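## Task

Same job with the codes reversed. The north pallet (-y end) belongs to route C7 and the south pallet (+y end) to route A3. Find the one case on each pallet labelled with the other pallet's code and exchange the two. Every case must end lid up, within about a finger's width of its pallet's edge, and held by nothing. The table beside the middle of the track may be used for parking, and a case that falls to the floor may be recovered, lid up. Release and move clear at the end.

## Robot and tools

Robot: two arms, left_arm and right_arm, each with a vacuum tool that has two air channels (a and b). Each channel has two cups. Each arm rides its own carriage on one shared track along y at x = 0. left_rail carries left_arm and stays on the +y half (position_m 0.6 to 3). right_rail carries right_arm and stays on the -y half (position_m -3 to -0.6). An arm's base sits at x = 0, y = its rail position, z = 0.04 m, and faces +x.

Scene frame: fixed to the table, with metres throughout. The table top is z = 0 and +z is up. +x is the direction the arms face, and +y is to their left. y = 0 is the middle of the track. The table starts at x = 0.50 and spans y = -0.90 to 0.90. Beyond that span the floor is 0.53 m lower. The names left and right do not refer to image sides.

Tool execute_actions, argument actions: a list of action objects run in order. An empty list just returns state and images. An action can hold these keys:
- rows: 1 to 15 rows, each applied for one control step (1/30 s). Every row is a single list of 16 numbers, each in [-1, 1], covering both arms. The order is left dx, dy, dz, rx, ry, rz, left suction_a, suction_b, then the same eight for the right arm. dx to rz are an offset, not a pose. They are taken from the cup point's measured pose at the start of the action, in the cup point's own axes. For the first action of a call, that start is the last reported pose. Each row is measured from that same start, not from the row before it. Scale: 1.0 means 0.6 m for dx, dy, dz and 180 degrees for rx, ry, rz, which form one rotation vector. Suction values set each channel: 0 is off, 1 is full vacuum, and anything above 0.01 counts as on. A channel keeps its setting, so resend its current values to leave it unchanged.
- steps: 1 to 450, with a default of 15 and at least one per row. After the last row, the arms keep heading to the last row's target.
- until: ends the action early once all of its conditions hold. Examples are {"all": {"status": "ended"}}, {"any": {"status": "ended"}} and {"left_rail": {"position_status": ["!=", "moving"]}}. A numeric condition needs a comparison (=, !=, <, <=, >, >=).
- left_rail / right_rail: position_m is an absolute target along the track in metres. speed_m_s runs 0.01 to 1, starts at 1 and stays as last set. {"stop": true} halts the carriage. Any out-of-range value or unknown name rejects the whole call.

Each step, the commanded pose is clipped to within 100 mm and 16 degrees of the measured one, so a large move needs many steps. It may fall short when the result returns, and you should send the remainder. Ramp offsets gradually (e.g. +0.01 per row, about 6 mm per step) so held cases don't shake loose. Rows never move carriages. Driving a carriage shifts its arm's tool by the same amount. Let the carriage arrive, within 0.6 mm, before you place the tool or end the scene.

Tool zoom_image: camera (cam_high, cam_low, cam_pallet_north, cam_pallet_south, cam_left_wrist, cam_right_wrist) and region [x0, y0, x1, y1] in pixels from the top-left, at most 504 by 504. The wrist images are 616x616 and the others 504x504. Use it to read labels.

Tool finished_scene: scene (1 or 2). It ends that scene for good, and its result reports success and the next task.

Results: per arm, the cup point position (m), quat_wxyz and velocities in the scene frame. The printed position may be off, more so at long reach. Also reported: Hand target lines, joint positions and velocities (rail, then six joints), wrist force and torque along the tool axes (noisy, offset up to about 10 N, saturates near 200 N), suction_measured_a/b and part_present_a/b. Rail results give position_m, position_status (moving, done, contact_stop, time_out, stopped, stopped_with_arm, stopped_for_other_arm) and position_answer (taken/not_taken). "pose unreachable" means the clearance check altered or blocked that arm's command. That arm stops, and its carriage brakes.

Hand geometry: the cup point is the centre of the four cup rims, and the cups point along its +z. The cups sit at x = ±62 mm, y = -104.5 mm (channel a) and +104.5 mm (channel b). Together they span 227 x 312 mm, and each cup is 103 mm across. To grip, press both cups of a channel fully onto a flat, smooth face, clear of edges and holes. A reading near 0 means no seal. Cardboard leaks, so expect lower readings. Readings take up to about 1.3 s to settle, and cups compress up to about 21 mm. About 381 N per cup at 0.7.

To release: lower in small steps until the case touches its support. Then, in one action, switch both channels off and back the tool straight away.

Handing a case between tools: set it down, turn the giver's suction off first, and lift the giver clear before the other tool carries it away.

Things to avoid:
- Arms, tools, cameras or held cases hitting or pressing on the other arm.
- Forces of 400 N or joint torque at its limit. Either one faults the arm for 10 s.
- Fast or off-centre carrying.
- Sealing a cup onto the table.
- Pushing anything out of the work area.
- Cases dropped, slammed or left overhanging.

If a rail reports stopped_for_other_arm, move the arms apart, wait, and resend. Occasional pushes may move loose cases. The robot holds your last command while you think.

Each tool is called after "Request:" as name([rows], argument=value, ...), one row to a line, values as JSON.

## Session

Request:
execute_actions(actions=[])

Scene clock: 0.00 s.
left_arm: end_effector_position=(+0.8497, +2.3534, +0.4397) suction_measured_a=0.01 part_present_a=0 suction_measured_b=0.01 part_present_b=0 end_effector_quat_wxyz=(+0.000, -0.000, +1.000, -0.000) end_effector_velocity=(-0.000, -0.000, +0.000) end_effector_angular_velocity=(+0.000, -0.000, +0.000) | right_arm: end_effector_position=(+0.8494, -2.5824, +0.4404) suction_measured_a=0.00 part_present_a=0 suction_measured_b=0.00 part_present_b=0 end_effector_quat_wxyz=(-0.000, -0.000, +1.000, -0.001) end_effector_velocity=(+0.000, -0.000, -0.000) end_effector_angular_velocity=(+0.000, +0.000, -0.000)
Joint positions: left_arm=[ 2.354 -0.24  -1.498  2.093 -2.165 -1.571  1.331] | right_arm=[-2.583 -0.237 -1.499  2.092 -2.164 -1.572  1.333]
Joint velocities: left_arm=[ 0. -0. -0. -0.  0.  0. -0.] | right_arm=[ 0. -0.  0. -0.  0. -0.  0.]
Wrist force (N, on the end effector, along its own x y z axes, offset not removed): no reading
Wrist torque (N m, same axes, about the end effector's origin, offset not removed): no reading
Hand target (left_arm): +0.850, +2.353, +0.440; +0.000, -0.000, +1.000, -0.000
Hand target (right_arm): +0.849, -2.582, +0.440; -0.000, -0.000, +1.000, -0.001
left_rail: position_m=2.354 position_m_goal=2.354 speed_m_s=1.00 position_status=done position_answer=taken refusals=0
right_rail: position_m=-2.583 position_m_goal=-2.583 speed_m_s=1.00 position_status=done position_answer=taken refusals=0

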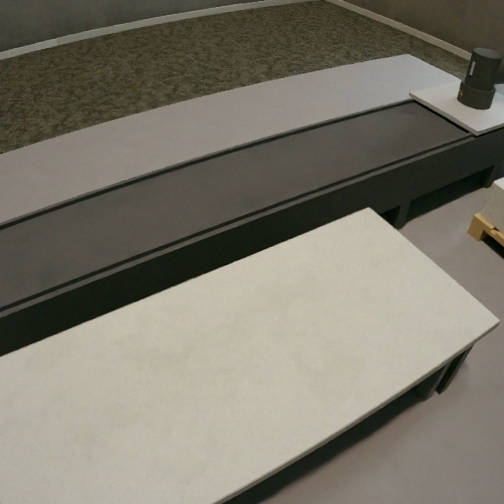

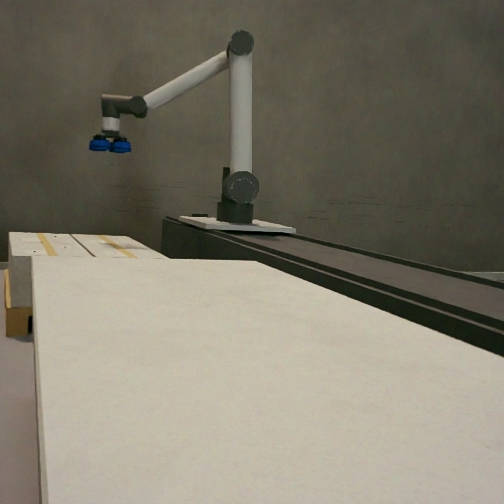

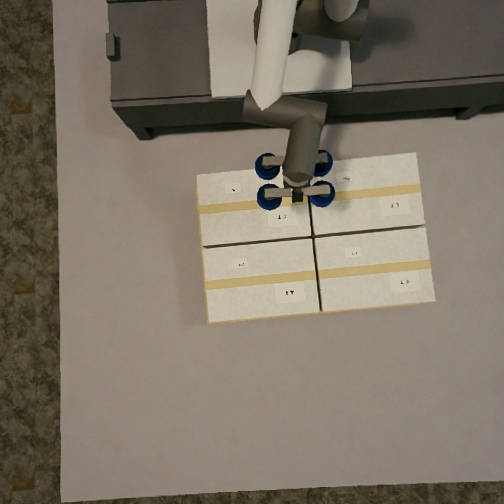

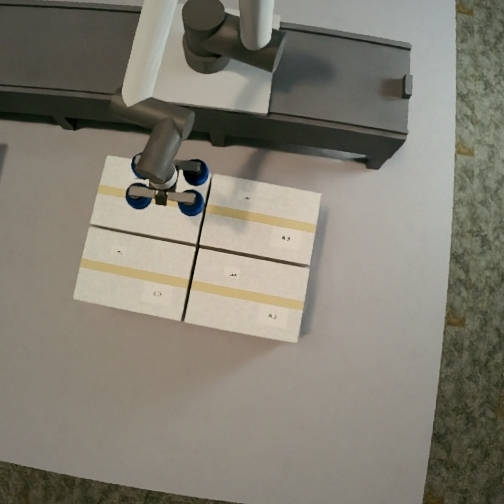

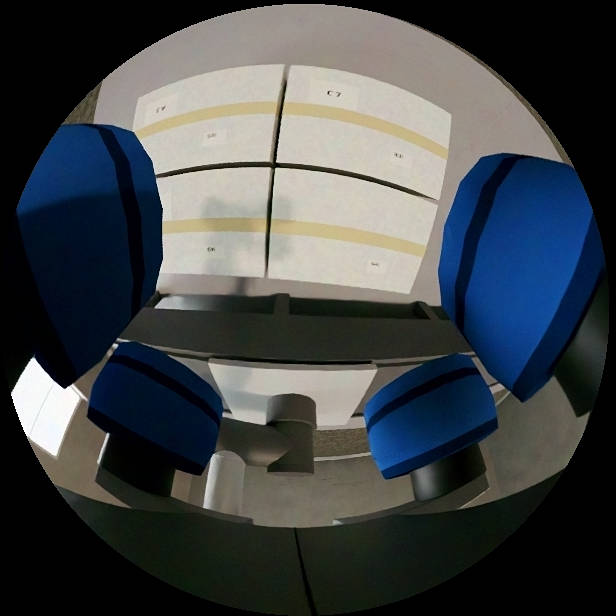

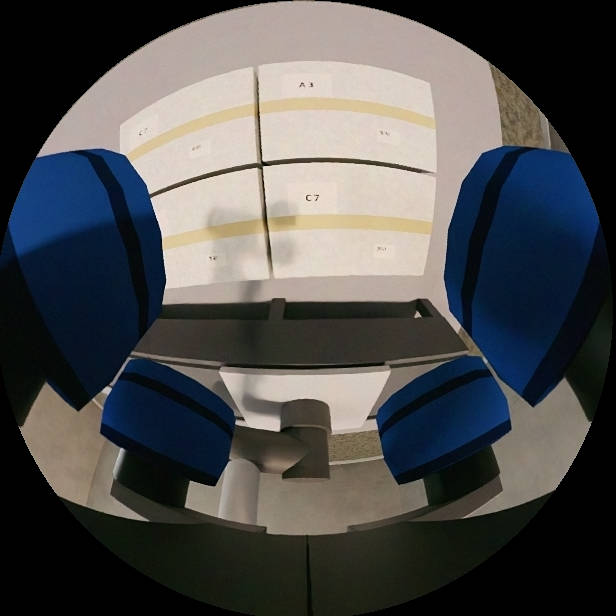

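Request:
execute_actions([
  {"rows":[[-0.55,0,0.9,0,0,0.015,0,0,-0.618,0,0.9,0,0,-0.0145,0,0]],"steps":50,"left_rail":{"position_m":2.142},"right_rail":{"position_m":-2.736}},
])

Request:
zoom_image(camera="cam_pallet_north", region=[180,210,340,340])

Request:
zoom_image(camera="cam_pallet_south", region=[60,210,220,340])

Scene clock: 11.90 s.
left_arm: end_effector_position=(+1.1783, +2.1411, -0.0988) suction_measured_a=0.01 part_present_a=0 suction_measured_b=0.01 part_present_b=0 end_effector_quat_wxyz=(+0.000, +0.023, +1.000, -0.000) end_effector_velocity=(+0.012, -0.000, -0.011) end_effector_angular_velocity=(-0.000, +0.000, -0.000) | right_arm: end_effector_position=(+1.2185, -2.7347, -0.0973) suction_measured_a=0.00 part_present_a=0 suction_measured_b=0.00 part_present_b=0 end_effector_quat_wxyz=(-0.000, -0.023, +1.000, -0.001) end_effector_velocity=(+0.018, -0.000, -0.016) end_effector_angular_velocity=(-0.000, +0.001, -0.000)
Joint positions: left_arm=[ 2.142 -0.172 -0.701  1.782 -2.652 -1.571  1.445] | right_arm=[-2.736 -0.164 -0.679  1.714 -2.606 -1.572  1.36 ]
Joint velocities: left_arm=[ 0.     0.001  0.018 -0.021  0.003 -0.     0.001] | right_arm=[ 0.     0.002  0.027 -0.034  0.007 -0.     0.002]
Wrist force (N, on the end effector, along its own x y z axes, offset not removed): left_arm=[-2.0 1.7 7.4] | right_arm=[1.8 -1.8 -0.4]
Wrist torque (N m, same axes, about the end effector's origin, offset not removed): left_arm=[0.18 0.88 -0.56] | right_arm=[-0.08 0.27 -0.02]
Hand target (left_arm): +1.180, +2.141, -0.100; +0.000, +0.023, +1.000, -0.000
Hand target (right_arm): +1.221, -2.735, -0.099; -0.000, -0.023, +1.000, -0.001
Off the commanded pose (left_arm): 0.002 m, 0 deg.
Off the commanded pose (right_arm): 0.003 m, 0 deg.
left_rail: position_m=2.142 position_m_goal=2.142 speed_m_s=1.00 position_status=done position_answer=taken refusals=0
right_rail: position_m=-2.736 position_m_goal=-2.736 speed_m_s=1.00 position_status=done position_answer=taken refusals=0

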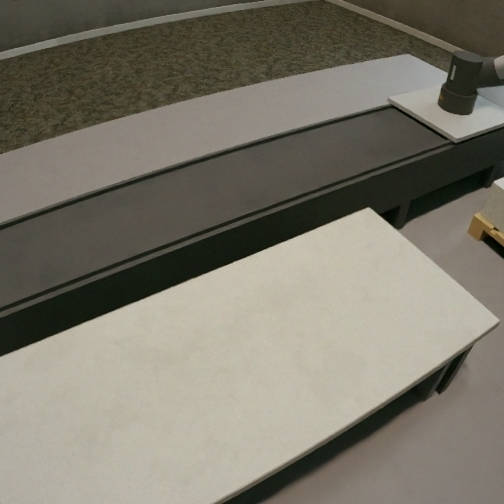

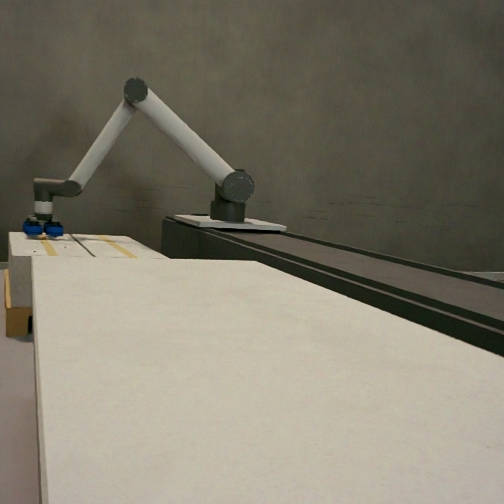

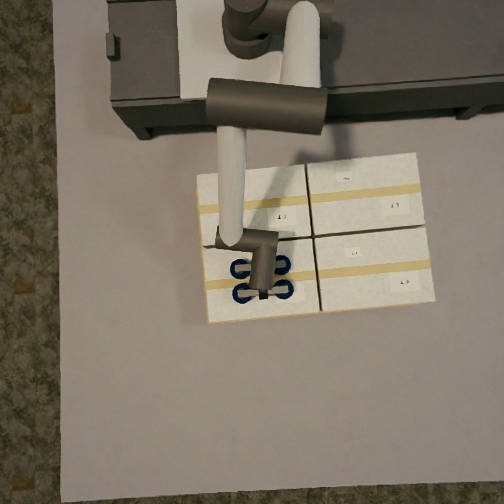

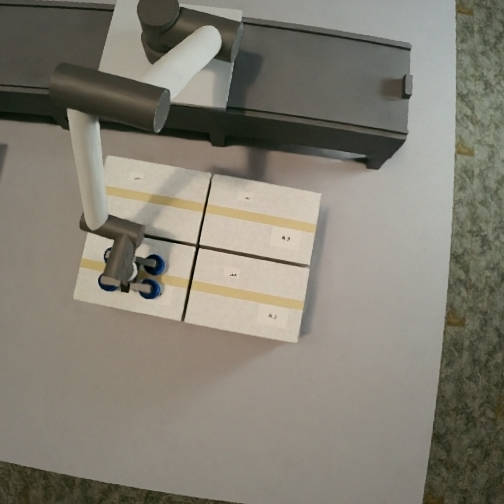

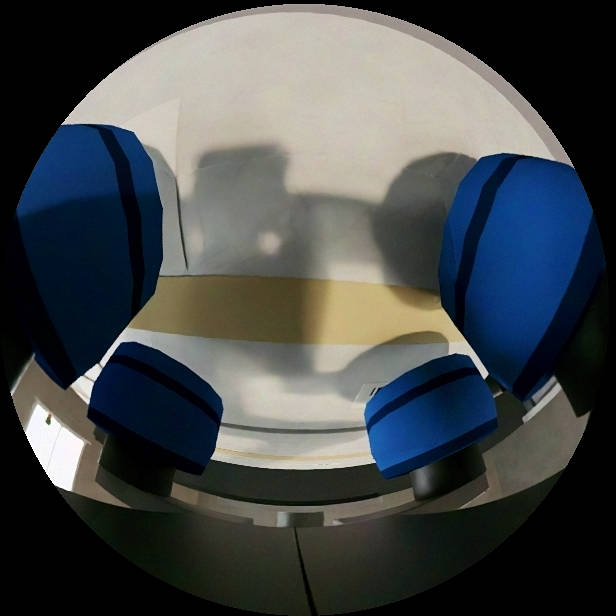

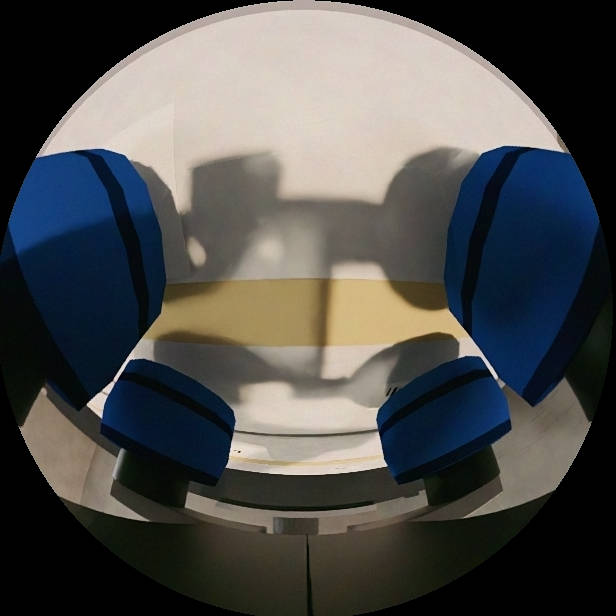

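Region (180, 210, 340, 340) of cam_pallet_north's 504x504 image, scaled by 3.150, with more detail than that image has; it fills the top 410 rows of this view, and the rest is white.

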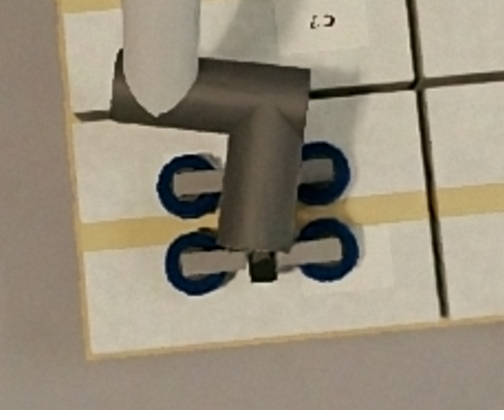

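Region (60, 210, 220, 340) of cam_pallet_south's 504x504 image, scaled by 3.150, with more detail than that image has; it fills the top 410 rows of this view, and the rest is white.

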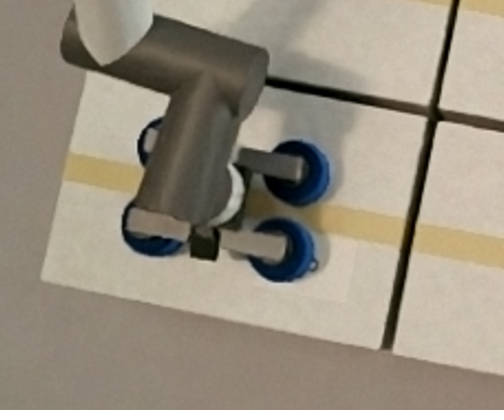

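Request:
execute_actions([
  {"rows":[[0,0.014,0.01,0,0,0.002,0,0,0,0,0.01,0,0,0,0,0],[0,0.014,0.02,0,0,0.002,0,0,0,0,0.02,0,0,0,0,0],[0,0.014,0.03,0,0,0.002,0,0,0,0,0.03,0,0,0,0,0],[0,0.014,0.04,0,0,0.002,0,0,0,0,0.04,0,0,0,0,0],[0,0.014,0.05,0,0,0.002,1,1,0,0,0.05,0,0,0,1,1],[0,0.014,0.06,0,0,0.002,1,1,0,0,0.06,0,0,0,1,1],[0,0.014,0.07,0,0,0.002,1,1,0,0,0.072,0,0,0,1,1]],"steps":22},
])

Scene clock: 20.40 s.
left_arm: end_effector_position=(+1.1787, +2.1495, -0.1405) suction_measured_a=0.86 part_present_a=1 suction_measured_b=0.88 part_present_b=1 end_effector_quat_wxyz=(+0.000, +0.026, +1.000, -0.000) end_effector_velocity=(-0.000, -0.000, -0.003) end_effector_angular_velocity=(-0.001, +0.000, -0.000) | right_arm: end_effector_position=(+1.2186, -2.7348, -0.1402) suction_measured_a=0.88 part_present_a=1 suction_measured_b=0.88 part_present_b=1 end_effector_quat_wxyz=(-0.000, -0.023, +1.000, -0.001) end_effector_velocity=(+0.000, -0.000, -0.003) end_effector_angular_velocity=(-0.000, -0.000, -0.000)
Joint positions: left_arm=[ 2.142 -0.165 -0.657  1.774 -2.688 -1.571  1.458] | right_arm=[-2.736 -0.164 -0.635  1.707 -2.642 -1.572  1.36 ]
Joint velocities: left_arm=[ 0.     0.     0.003 -0.001 -0.003 -0.001 -0.   ] | right_arm=[ 0.    -0.     0.003 -0.001 -0.002 -0.     0.   ]
Wrist force (N, on the end effector, along its own x y z axes, offset not removed): left_arm=[-9.1 0.3 8.0] | right_arm=[1.8 3.4 6.7]
Wrist torque (N m, same axes, about the end effector's origin, offset not removed): left_arm=[-4.53 1.67 -0.28] | right_arm=[-6.82 -0.17 -0.23]
Hand target (left_arm): +1.179, +2.149, -0.141; +0.000, +0.026, +1.000, -0.000
Hand target (right_arm): +1.219, -2.735, -0.141; -0.000, -0.023, +1.000, -0.001
Off the commanded pose (left_arm): 0.000 m, 0 deg.
Off the commanded pose (right_arm): 0.000 m, 0 deg.
left_rail: position_m=2.142 position_m_goal=2.142 speed_m_s=1.00 position_status=done position_answer=taken refusals=0
right_rail: position_m=-2.736 position_m_goal=-2.736 speed_m_s=1.00 position_status=done position_answer=taken refusals=0

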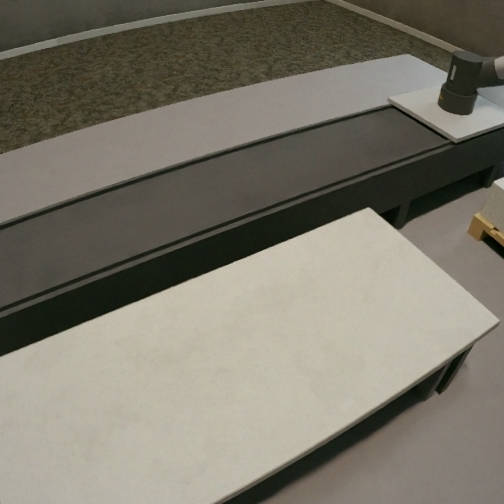

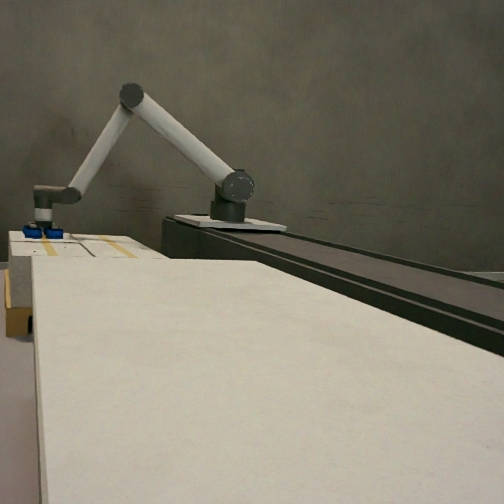

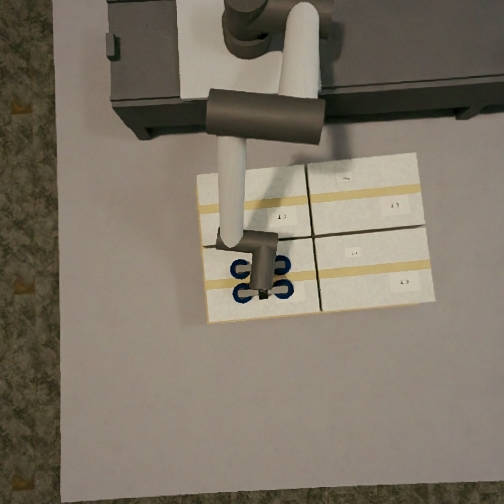

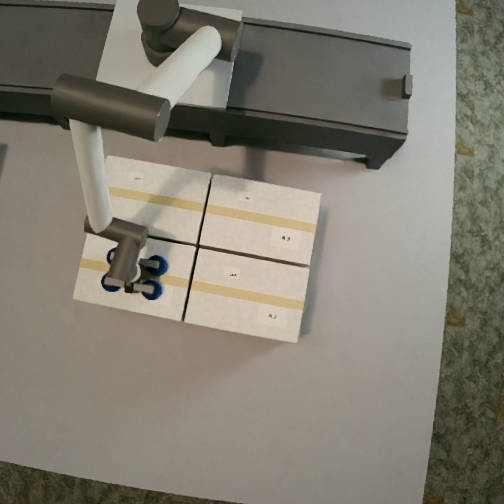

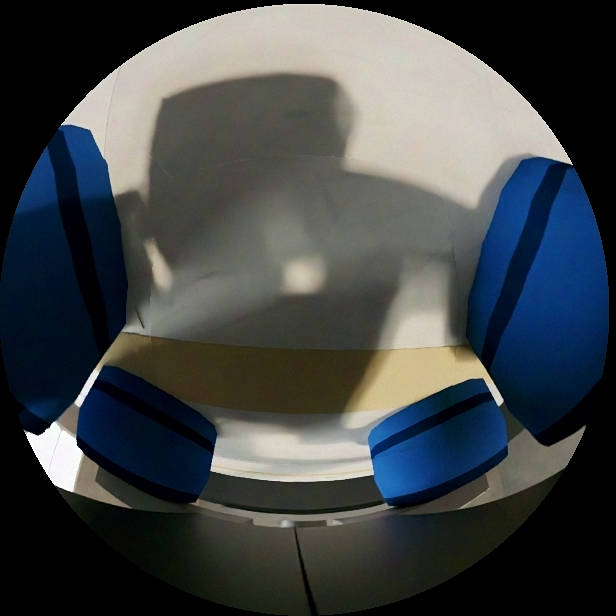

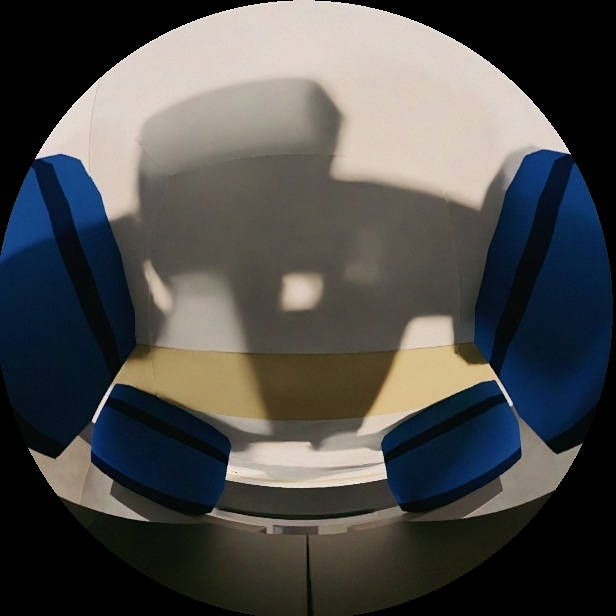

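Request:
execute_actions([
  {"rows":[[0,0,-0.01,0,0,0,1,1,0,0,-0.01,0,0,0,1,1],[0,0,-0.025,0,0,0,1,1,0,0,-0.025,0,0,0,1,1],[0,0,-0.045,0,0,0,1,1,0,0,-0.045,0,0,0,1,1],[0,0,-0.07,0,0,0,1,1,0,0,-0.07,0,0,0,1,1],[0,0,-0.1,0,0,0,1,1,0,0,-0.1,0,0,0,1,1],[0,0,-0.14,0,0,0,1,1,0,0,-0.14,0,0,0,1,1],[0,0,-0.18,0,0,0,1,1,0,0,-0.18,0,0,0,1,1],[0,0,-0.52,0,0,0,1,1,0,0,-0.52,0,0,0,1,1]],"steps":29},
  {"rows":[[0.01,-0.03,-0.03,0,0,0,1,1,0.01,0.03,-0.03,0,0,0,1,1],[0.03,-0.06,-0.04,0,0,0,1,1,0.03,0.06,-0.04,0,0,0,1,1],[0.05,-0.1,-0.05,0,0,0,1,1,0.05,0.1,-0.05,0,0,0,1,1],[0.345,-0.765,-0.23,0,0,-0.0166,1,1,0.417,0.754,-0.23,0,0,0.0146,1,1]],"steps":42},
  {"left_rail":{"position_m":0.8},"right_rail":{"position_m":-0.8},"steps":2},
])

Scene clock: 36.10 s.
left_arm: end_effector_position=(+0.9477, +1.7028, +0.3042) suction_measured_a=0.99 part_present_a=1 suction_measured_b=0.99 part_present_b=1 end_effector_quat_wxyz=(+0.000, +0.000, +1.000, -0.000) end_effector_velocity=(-0.003, -0.059, +0.002) end_effector_angular_velocity=(+0.010, -0.001, +0.004) | right_arm: end_effector_position=(+0.9479, -2.2945, +0.3044) suction_measured_a=0.89 part_present_a=1 suction_measured_b=0.89 part_present_b=1 end_effector_quat_wxyz=(+0.000, -0.000, +1.000, -0.001) end_effector_velocity=(-0.004, +0.063, +0.002) end_effector_angular_velocity=(-0.010, +0.001, -0.004)
Joint positions: left_arm=[ 2.141 -0.627 -1.19   1.917 -2.298 -1.57   0.944] | right_arm=[-2.735  0.242 -1.189  1.915 -2.297 -1.573  1.812]
Joint velocities: left_arm=[-0.057 -0.006 -0.003  0.     0.009  0.008 -0.01 ] | right_arm=[ 0.06   0.007 -0.003 -0.     0.006 -0.01   0.011]
Wrist force (N, on the end effector, along its own x y z axes, offset not removed): left_arm=[-9.3 16.9 7.7] | right_arm=[5.5 -24.3 10.2]
Wrist torque (N m, same axes, about the end effector's origin, offset not removed): left_arm=[-7.16 1.28 -0.20] | right_arm=[-5.09 0.25 0.04]
Hand target (left_arm): +0.947, +1.696, +0.305; +0.000, +0.000, +1.000, -0.000
Hand target (right_arm): +0.947, -2.288, +0.305; +0.000, -0.000, +1.000, -0.001
Off the commanded pose (left_arm): 0.002 m, 0 deg.
Off the commanded pose (right_arm): 0.002 m, 0 deg.
left_rail: position_m=2.141 position_m_goal=0.800 speed_m_s=1.00 position_status=moving position_answer=taken refusals=0
right_rail: position_m=-2.735 position_m_goal=-0.800 speed_m_s=1.00 position_status=moving position_answer=taken refusals=0

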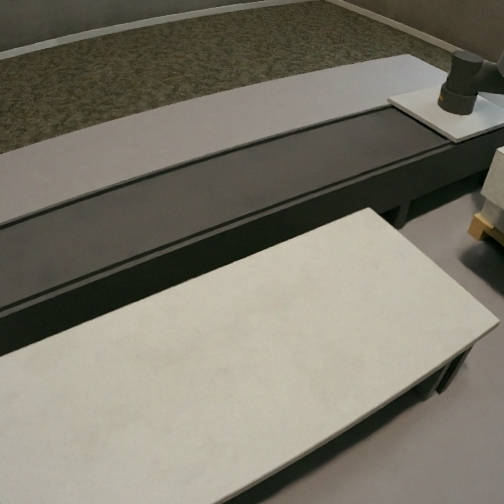

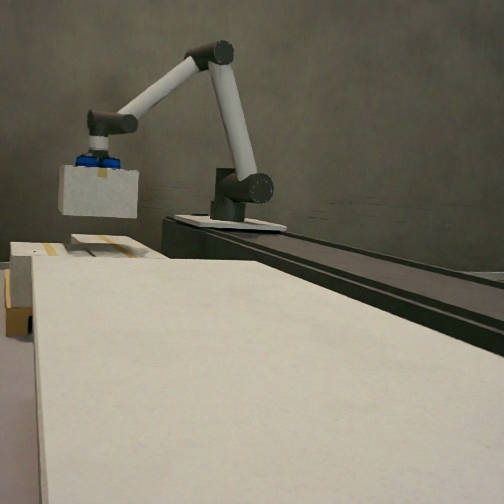

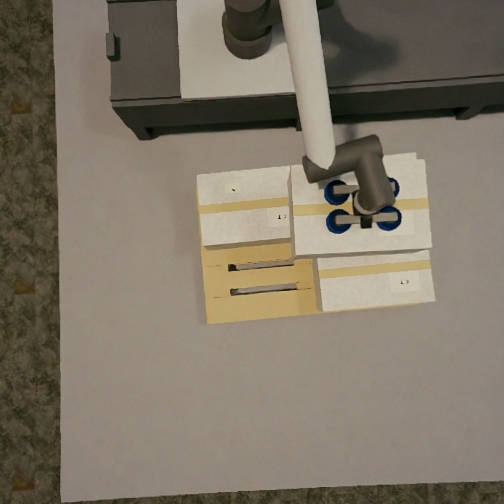

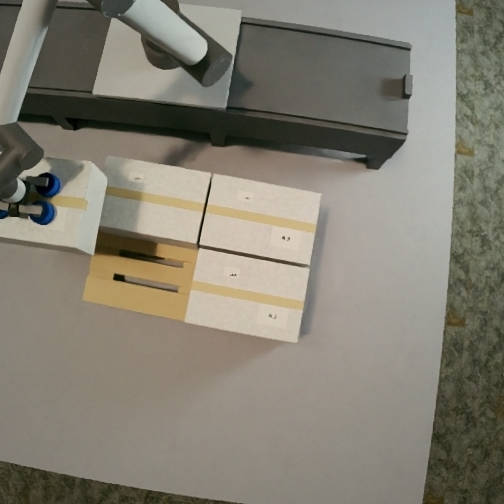

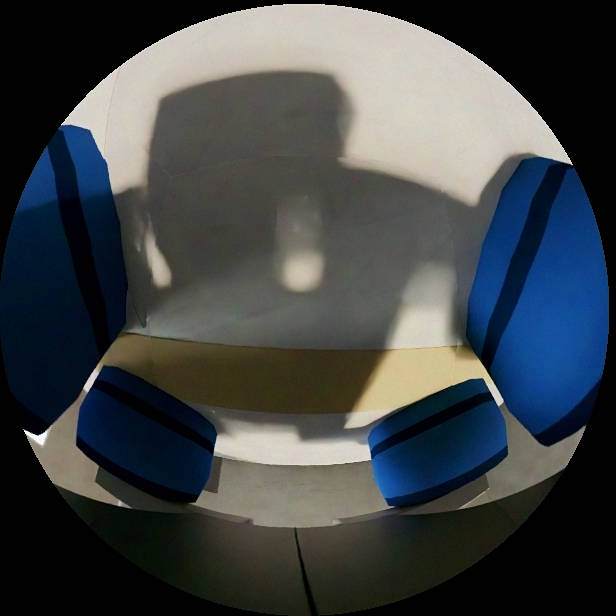

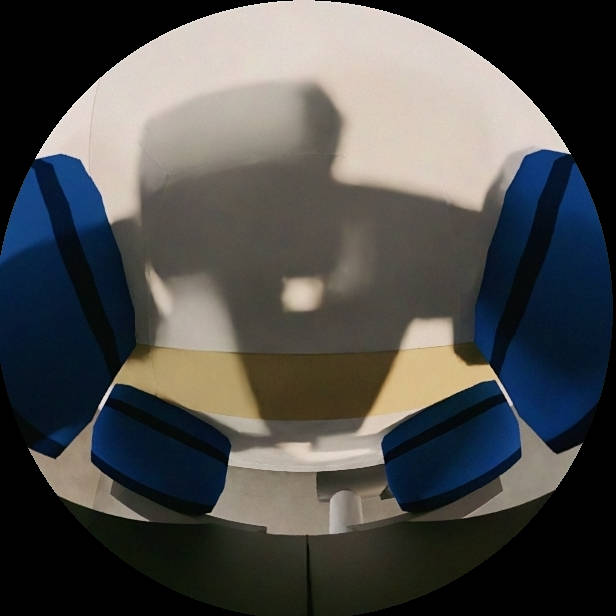

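Request:
execute_actions([
  {"steps":60,"until":{"all":{"status":"ended"}}},
  {"rows":[[0,0,0.025,0,0,0,1,1,0,0,0.025,0,0,0,1,1],[0,0,0.05,0,0,0,1,1,0,0,0.05,0,0,0,1,1],[0,0,0.08,0,0,0,1,1,0,0,0.08,0,0,0,1,1],[0,0,0.103,0,0,0,1,1,0,0,0.103,0,0,0,1,1]],"steps":20},
])

Scene clock: 41.10 s.
left_arm: end_effector_position=(+0.9473, +0.3606, +0.2434) suction_measured_a=0.99 part_present_a=1 suction_measured_b=0.99 part_present_b=1 end_effector_quat_wxyz=(+0.000, +0.000, +1.000, -0.000) end_effector_velocity=(+0.000, +0.000, -0.004) end_effector_angular_velocity=(-0.000, -0.001, +0.000) | right_arm: end_effector_position=(+0.9473, -0.3583, +0.2436) suction_measured_a=0.89 part_present_a=1 suction_measured_b=0.89 part_present_b=1 end_effector_quat_wxyz=(+0.000, -0.000, +1.000, -0.001) end_effector_velocity=(+0.000, +0.000, -0.004) end_effector_angular_velocity=(+0.000, -0.000, -0.000)
Joint positions: left_arm=[ 0.8   -0.628 -1.138  1.946 -2.38  -1.57   0.943] | right_arm=[-0.8    0.243 -1.137  1.944 -2.379 -1.572  1.814]
Joint velocities: left_arm=[ 0.     0.     0.004  0.002 -0.006  0.     0.   ] | right_arm=[ 0.     0.     0.004  0.002 -0.006 -0.     0.   ]
Wrist force (N, on the end effector, along its own x y z axes, offset not removed): left_arm=[-16.1 -0.9 -1.4] | right_arm=[2.7 0.4 11.3]
Wrist torque (N m, same axes, about the end effector's origin, offset not removed): left_arm=[-6.52 1.76 -0.39] | right_arm=[-5.63 0.19 0.08]
Hand target (left_arm): +0.947, +0.361, +0.243; +0.000, +0.000, +1.000, -0.000
Hand target (right_arm): +0.947, -0.358, +0.243; +0.000, -0.000, +1.000, -0.001
Off the commanded pose (left_arm): 0.001 m, 0 deg.
Off the commanded pose (right_arm): 0.001 m, 0 deg.
left_rail: position_m=0.800 position_m_goal=0.800 speed_m_s=1.00 position_status=done position_answer=taken refusals=0
right_rail: position_m=-0.800 position_m_goal=-0.800 speed_m_s=1.00 position_status=done position_answer=taken refusals=0

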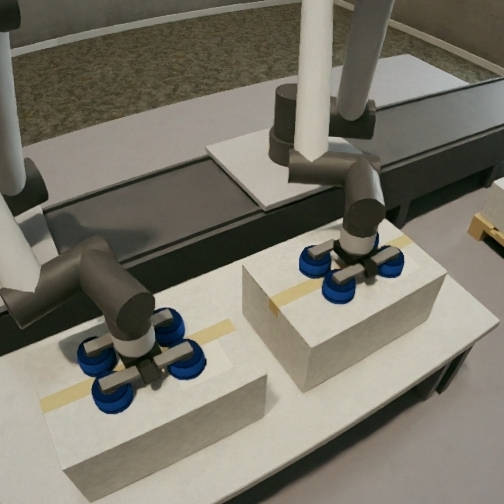

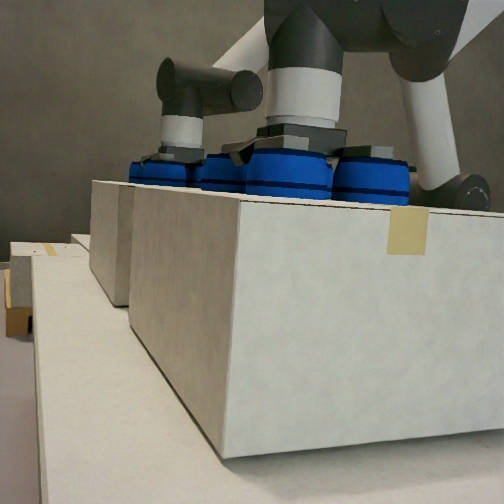

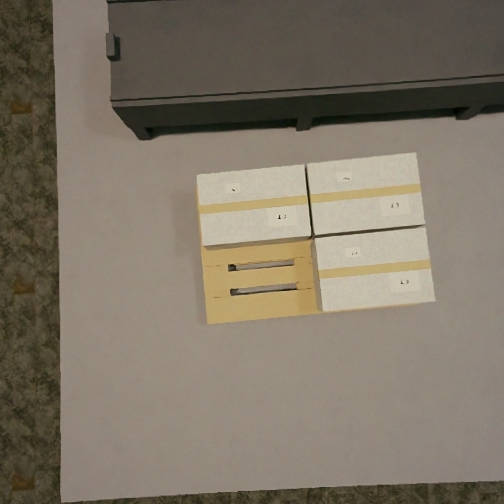

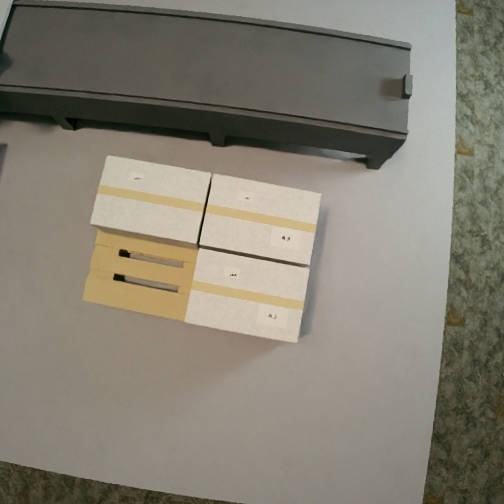

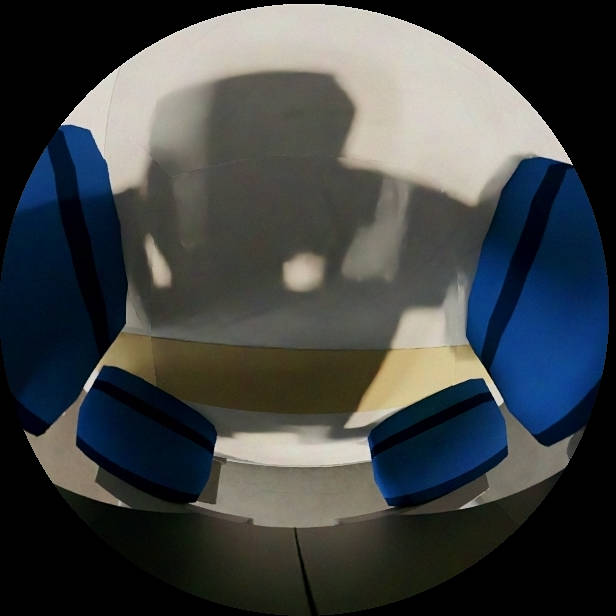

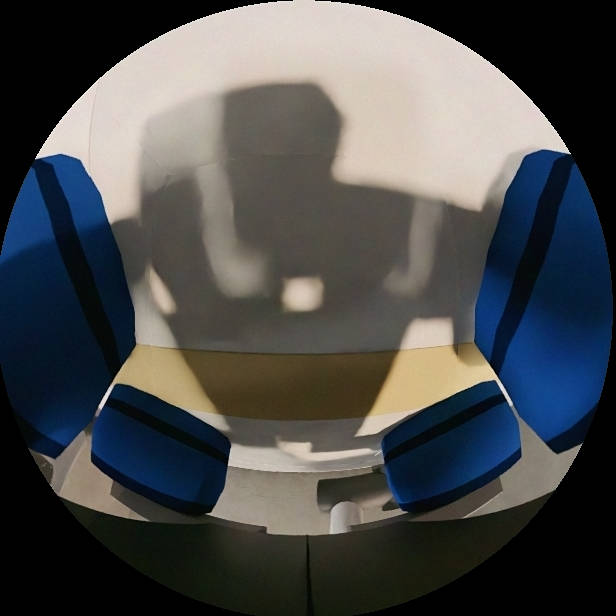

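Request:
execute_actions([
  {"rows":[[0,0,0.007,0,0,0,1,1,0,0,0.007,0,0,0,1,1]],"steps":10},
])

Scene clock: 46.57 s.
left_arm: end_effector_position=(+0.9473, +0.3607, +0.2395) suction_measured_a=0.99 part_present_a=1 suction_measured_b=0.99 part_present_b=1 end_effector_quat_wxyz=(+0.000, +0.000, +1.000, -0.000) end_effector_velocity=(+0.000, -0.000, -0.003) end_effector_angular_velocity=(-0.000, -0.000, +0.000) | right_arm: end_effector_position=(+0.9473, -0.3583, +0.2397) suction_measured_a=0.89 part_present_a=1 suction_measured_b=0.89 part_present_b=1 end_effector_quat_wxyz=(+0.000, -0.000, +1.000, -0.001) end_effector_velocity=(+0.000, +0.000, -0.003) end_effector_angular_velocity=(+0.000, -0.000, -0.000)
Joint positions: left_arm=[ 0.8   -0.628 -1.134  1.948 -2.385 -1.57   0.943] | right_arm=[-0.8    0.243 -1.133  1.946 -2.384 -1.572  1.814]
Joint velocities: left_arm=[ 0.     0.     0.002  0.001 -0.004 -0.    -0.   ] | right_arm=[ 0.    -0.     0.002  0.001 -0.004 -0.     0.   ]
Wrist force (N, on the end effector, along its own x y z axes, offset not removed): left_arm=[-10.2 5.6 6.3] | right_arm=[-0.4 1.8 9.5]
Wrist torque (N m, same axes, about the end effector's origin, offset not removed): left_arm=[-6.05 1.07 -0.44] | right_arm=[-5.35 0.64 -0.04]
Hand target (left_arm): +0.947, +0.361, +0.239; +0.000, +0.000, +1.000, -0.000
Hand target (right_arm): +0.947, -0.358, +0.239; +0.000, -0.000, +1.000, -0.001
Off the commanded pose (left_arm): 0.000 m, 0 deg.
Off the commanded pose (right_arm): 0.000 m, 0 deg.
left_rail: position_m=0.800 position_m_goal=0.800 speed_m_s=1.00 position_status=done position_answer=taken refusals=0
right_rail: position_m=-0.800 position_m_goal=-0.800 speed_m_s=1.00 position_status=done position_answer=taken refusals=0

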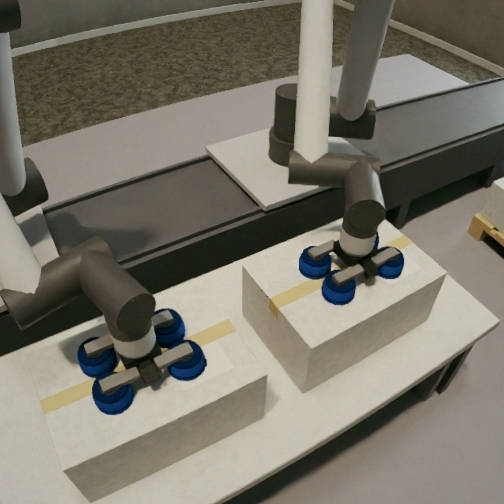

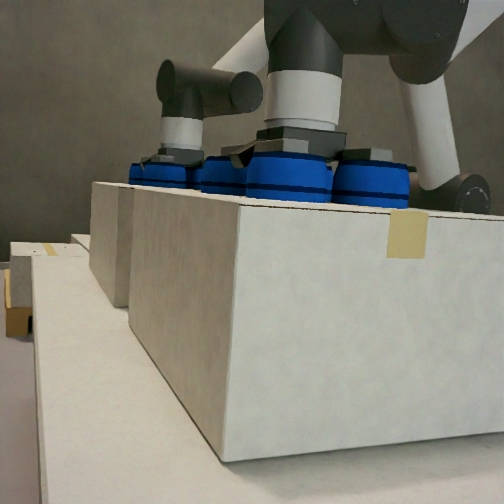

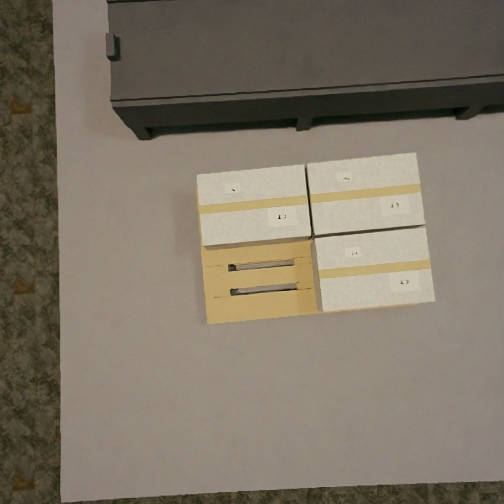

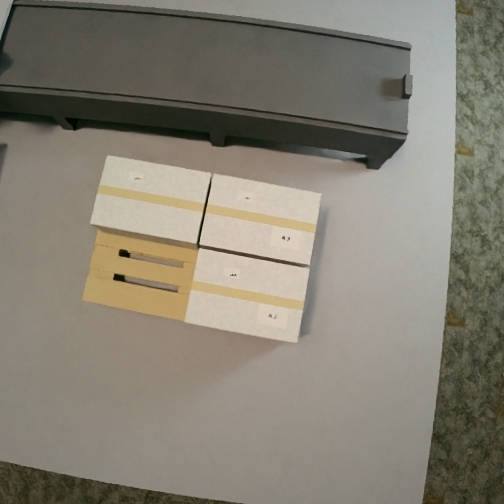

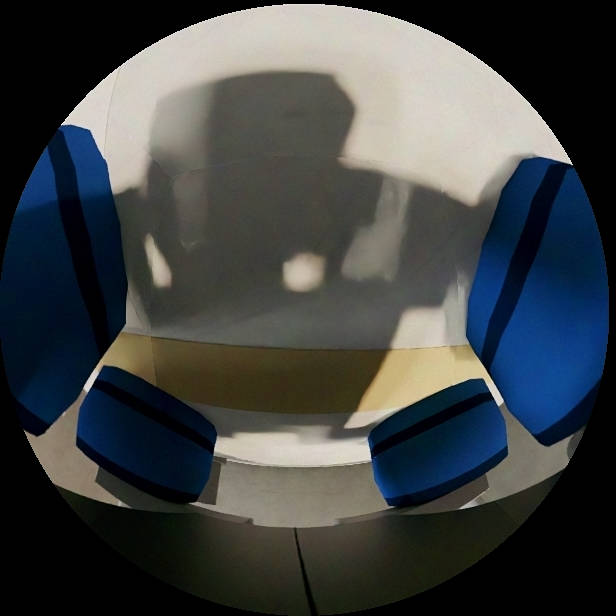

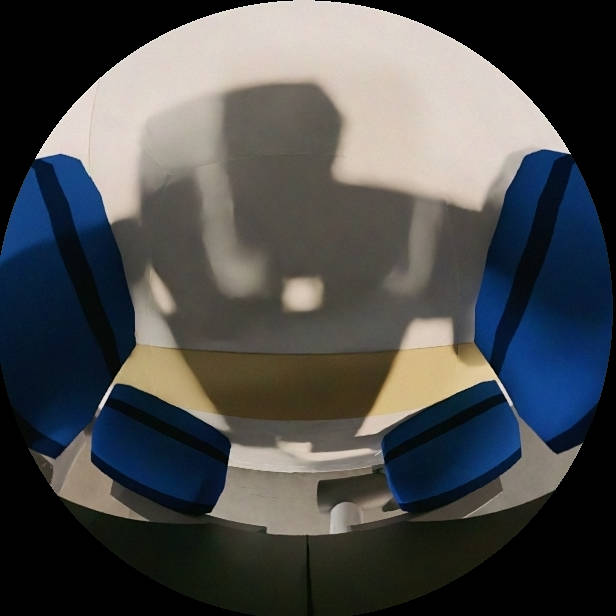

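Request:
execute_actions([
  {"rows":[[0,0,0.006,0,0,0,1,1,0,0,0.006,0,0,0,1,1]],"steps":10},
])

Scene clock: 56.50 s.
left_arm: end_effector_position=(+0.9474, +0.3604, +0.2365) suction_measured_a=0.99 part_present_a=1 suction_measured_b=0.99 part_present_b=1 end_effector_quat_wxyz=(+0.001, +0.000, +1.000, -0.000) end_effector_velocity=(+0.000, -0.000, -0.002) end_effector_angular_velocity=(-0.000, -0.000, +0.000) | right_arm: end_effector_position=(+0.9476, -0.3582, +0.2369) suction_measured_a=0.89 part_present_a=1 suction_measured_b=0.89 part_present_b=1 end_effector_quat_wxyz=(+0.001, -0.000, +1.000, -0.001) end_effector_velocity=(-0.000, -0.000, -0.001) end_effector_angular_velocity=(-0.000, +0.000, -0.000)
Joint positions: left_arm=[ 0.8   -0.628 -1.131  1.949 -2.39  -1.571  0.943] | right_arm=[-0.8    0.243 -1.13   1.947 -2.389 -1.572  1.814]
Joint velocities: left_arm=[ 0.     0.     0.002  0.001 -0.003  0.    -0.   ] | right_arm=[ 0.    -0.     0.001  0.001 -0.002 -0.     0.   ]
Wrist force (N, on the end effector, along its own x y z axes, offset not removed): left_arm=[-8.3 3.4 -30.3] | right_arm=[22.2 -6.9 -86.6]
Wrist torque (N m, same axes, about the end effector's origin, offset not removed): left_arm=[1.99 -2.26 0.18] | right_arm=[-5.08 -2.15 0.23]
Hand target (left_arm): +0.947, +0.361, +0.236; +0.000, +0.000, +1.000, -0.000
Hand target (right_arm): +0.947, -0.358, +0.236; +0.000, -0.000, +1.000, -0.001
Off the commanded pose (left_arm): 0.001 m, 0 deg.
Off the commanded pose (right_arm): 0.001 m, 0 deg.
left_rail: position_m=0.800 position_m_goal=0.800 speed_m_s=1.00 position_status=done position_answer=taken refusals=0
right_rail: position_m=-0.800 position_m_goal=-0.800 speed_m_s=1.00 position_status=done position_answer=taken refusals=0

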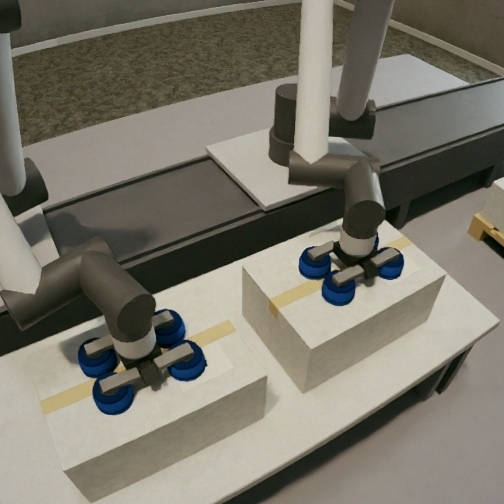

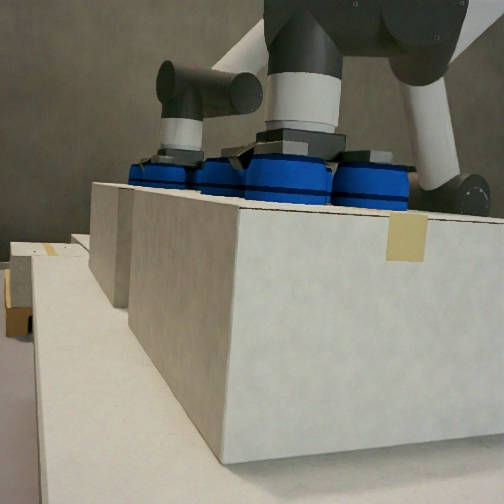

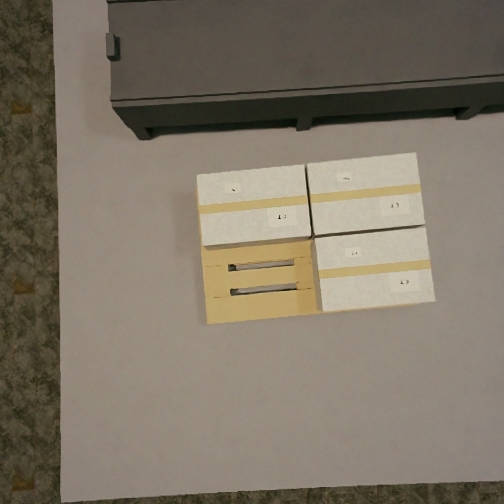

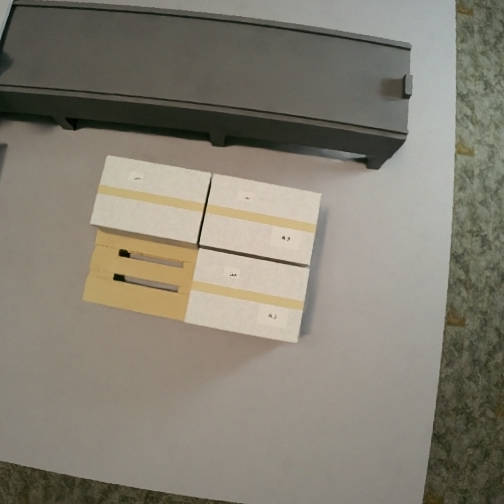

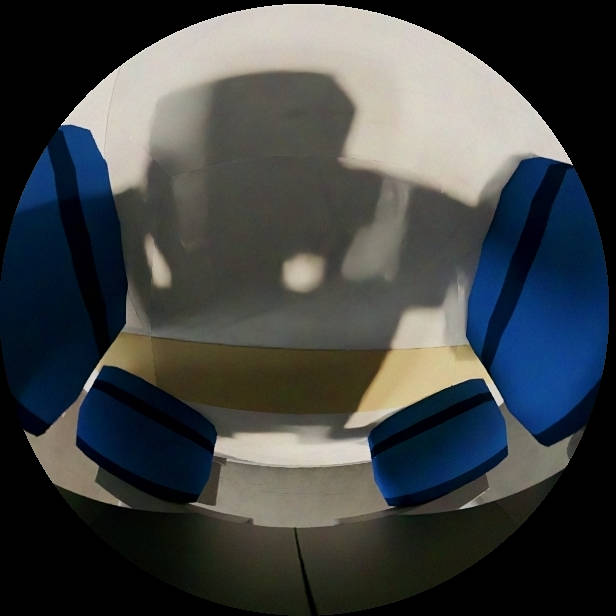

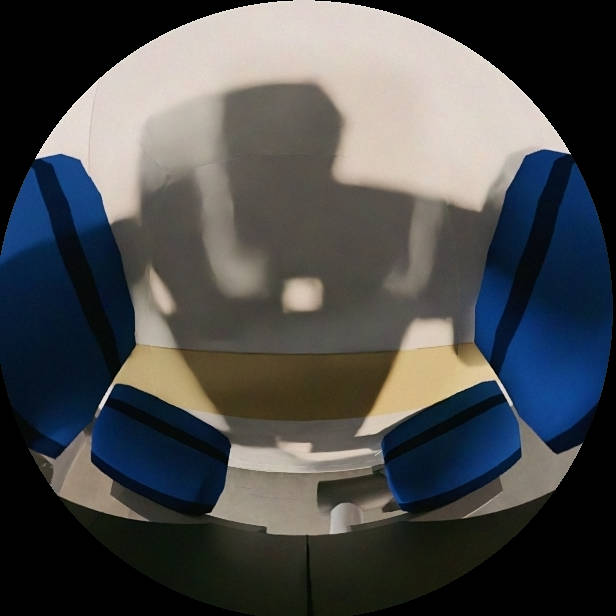

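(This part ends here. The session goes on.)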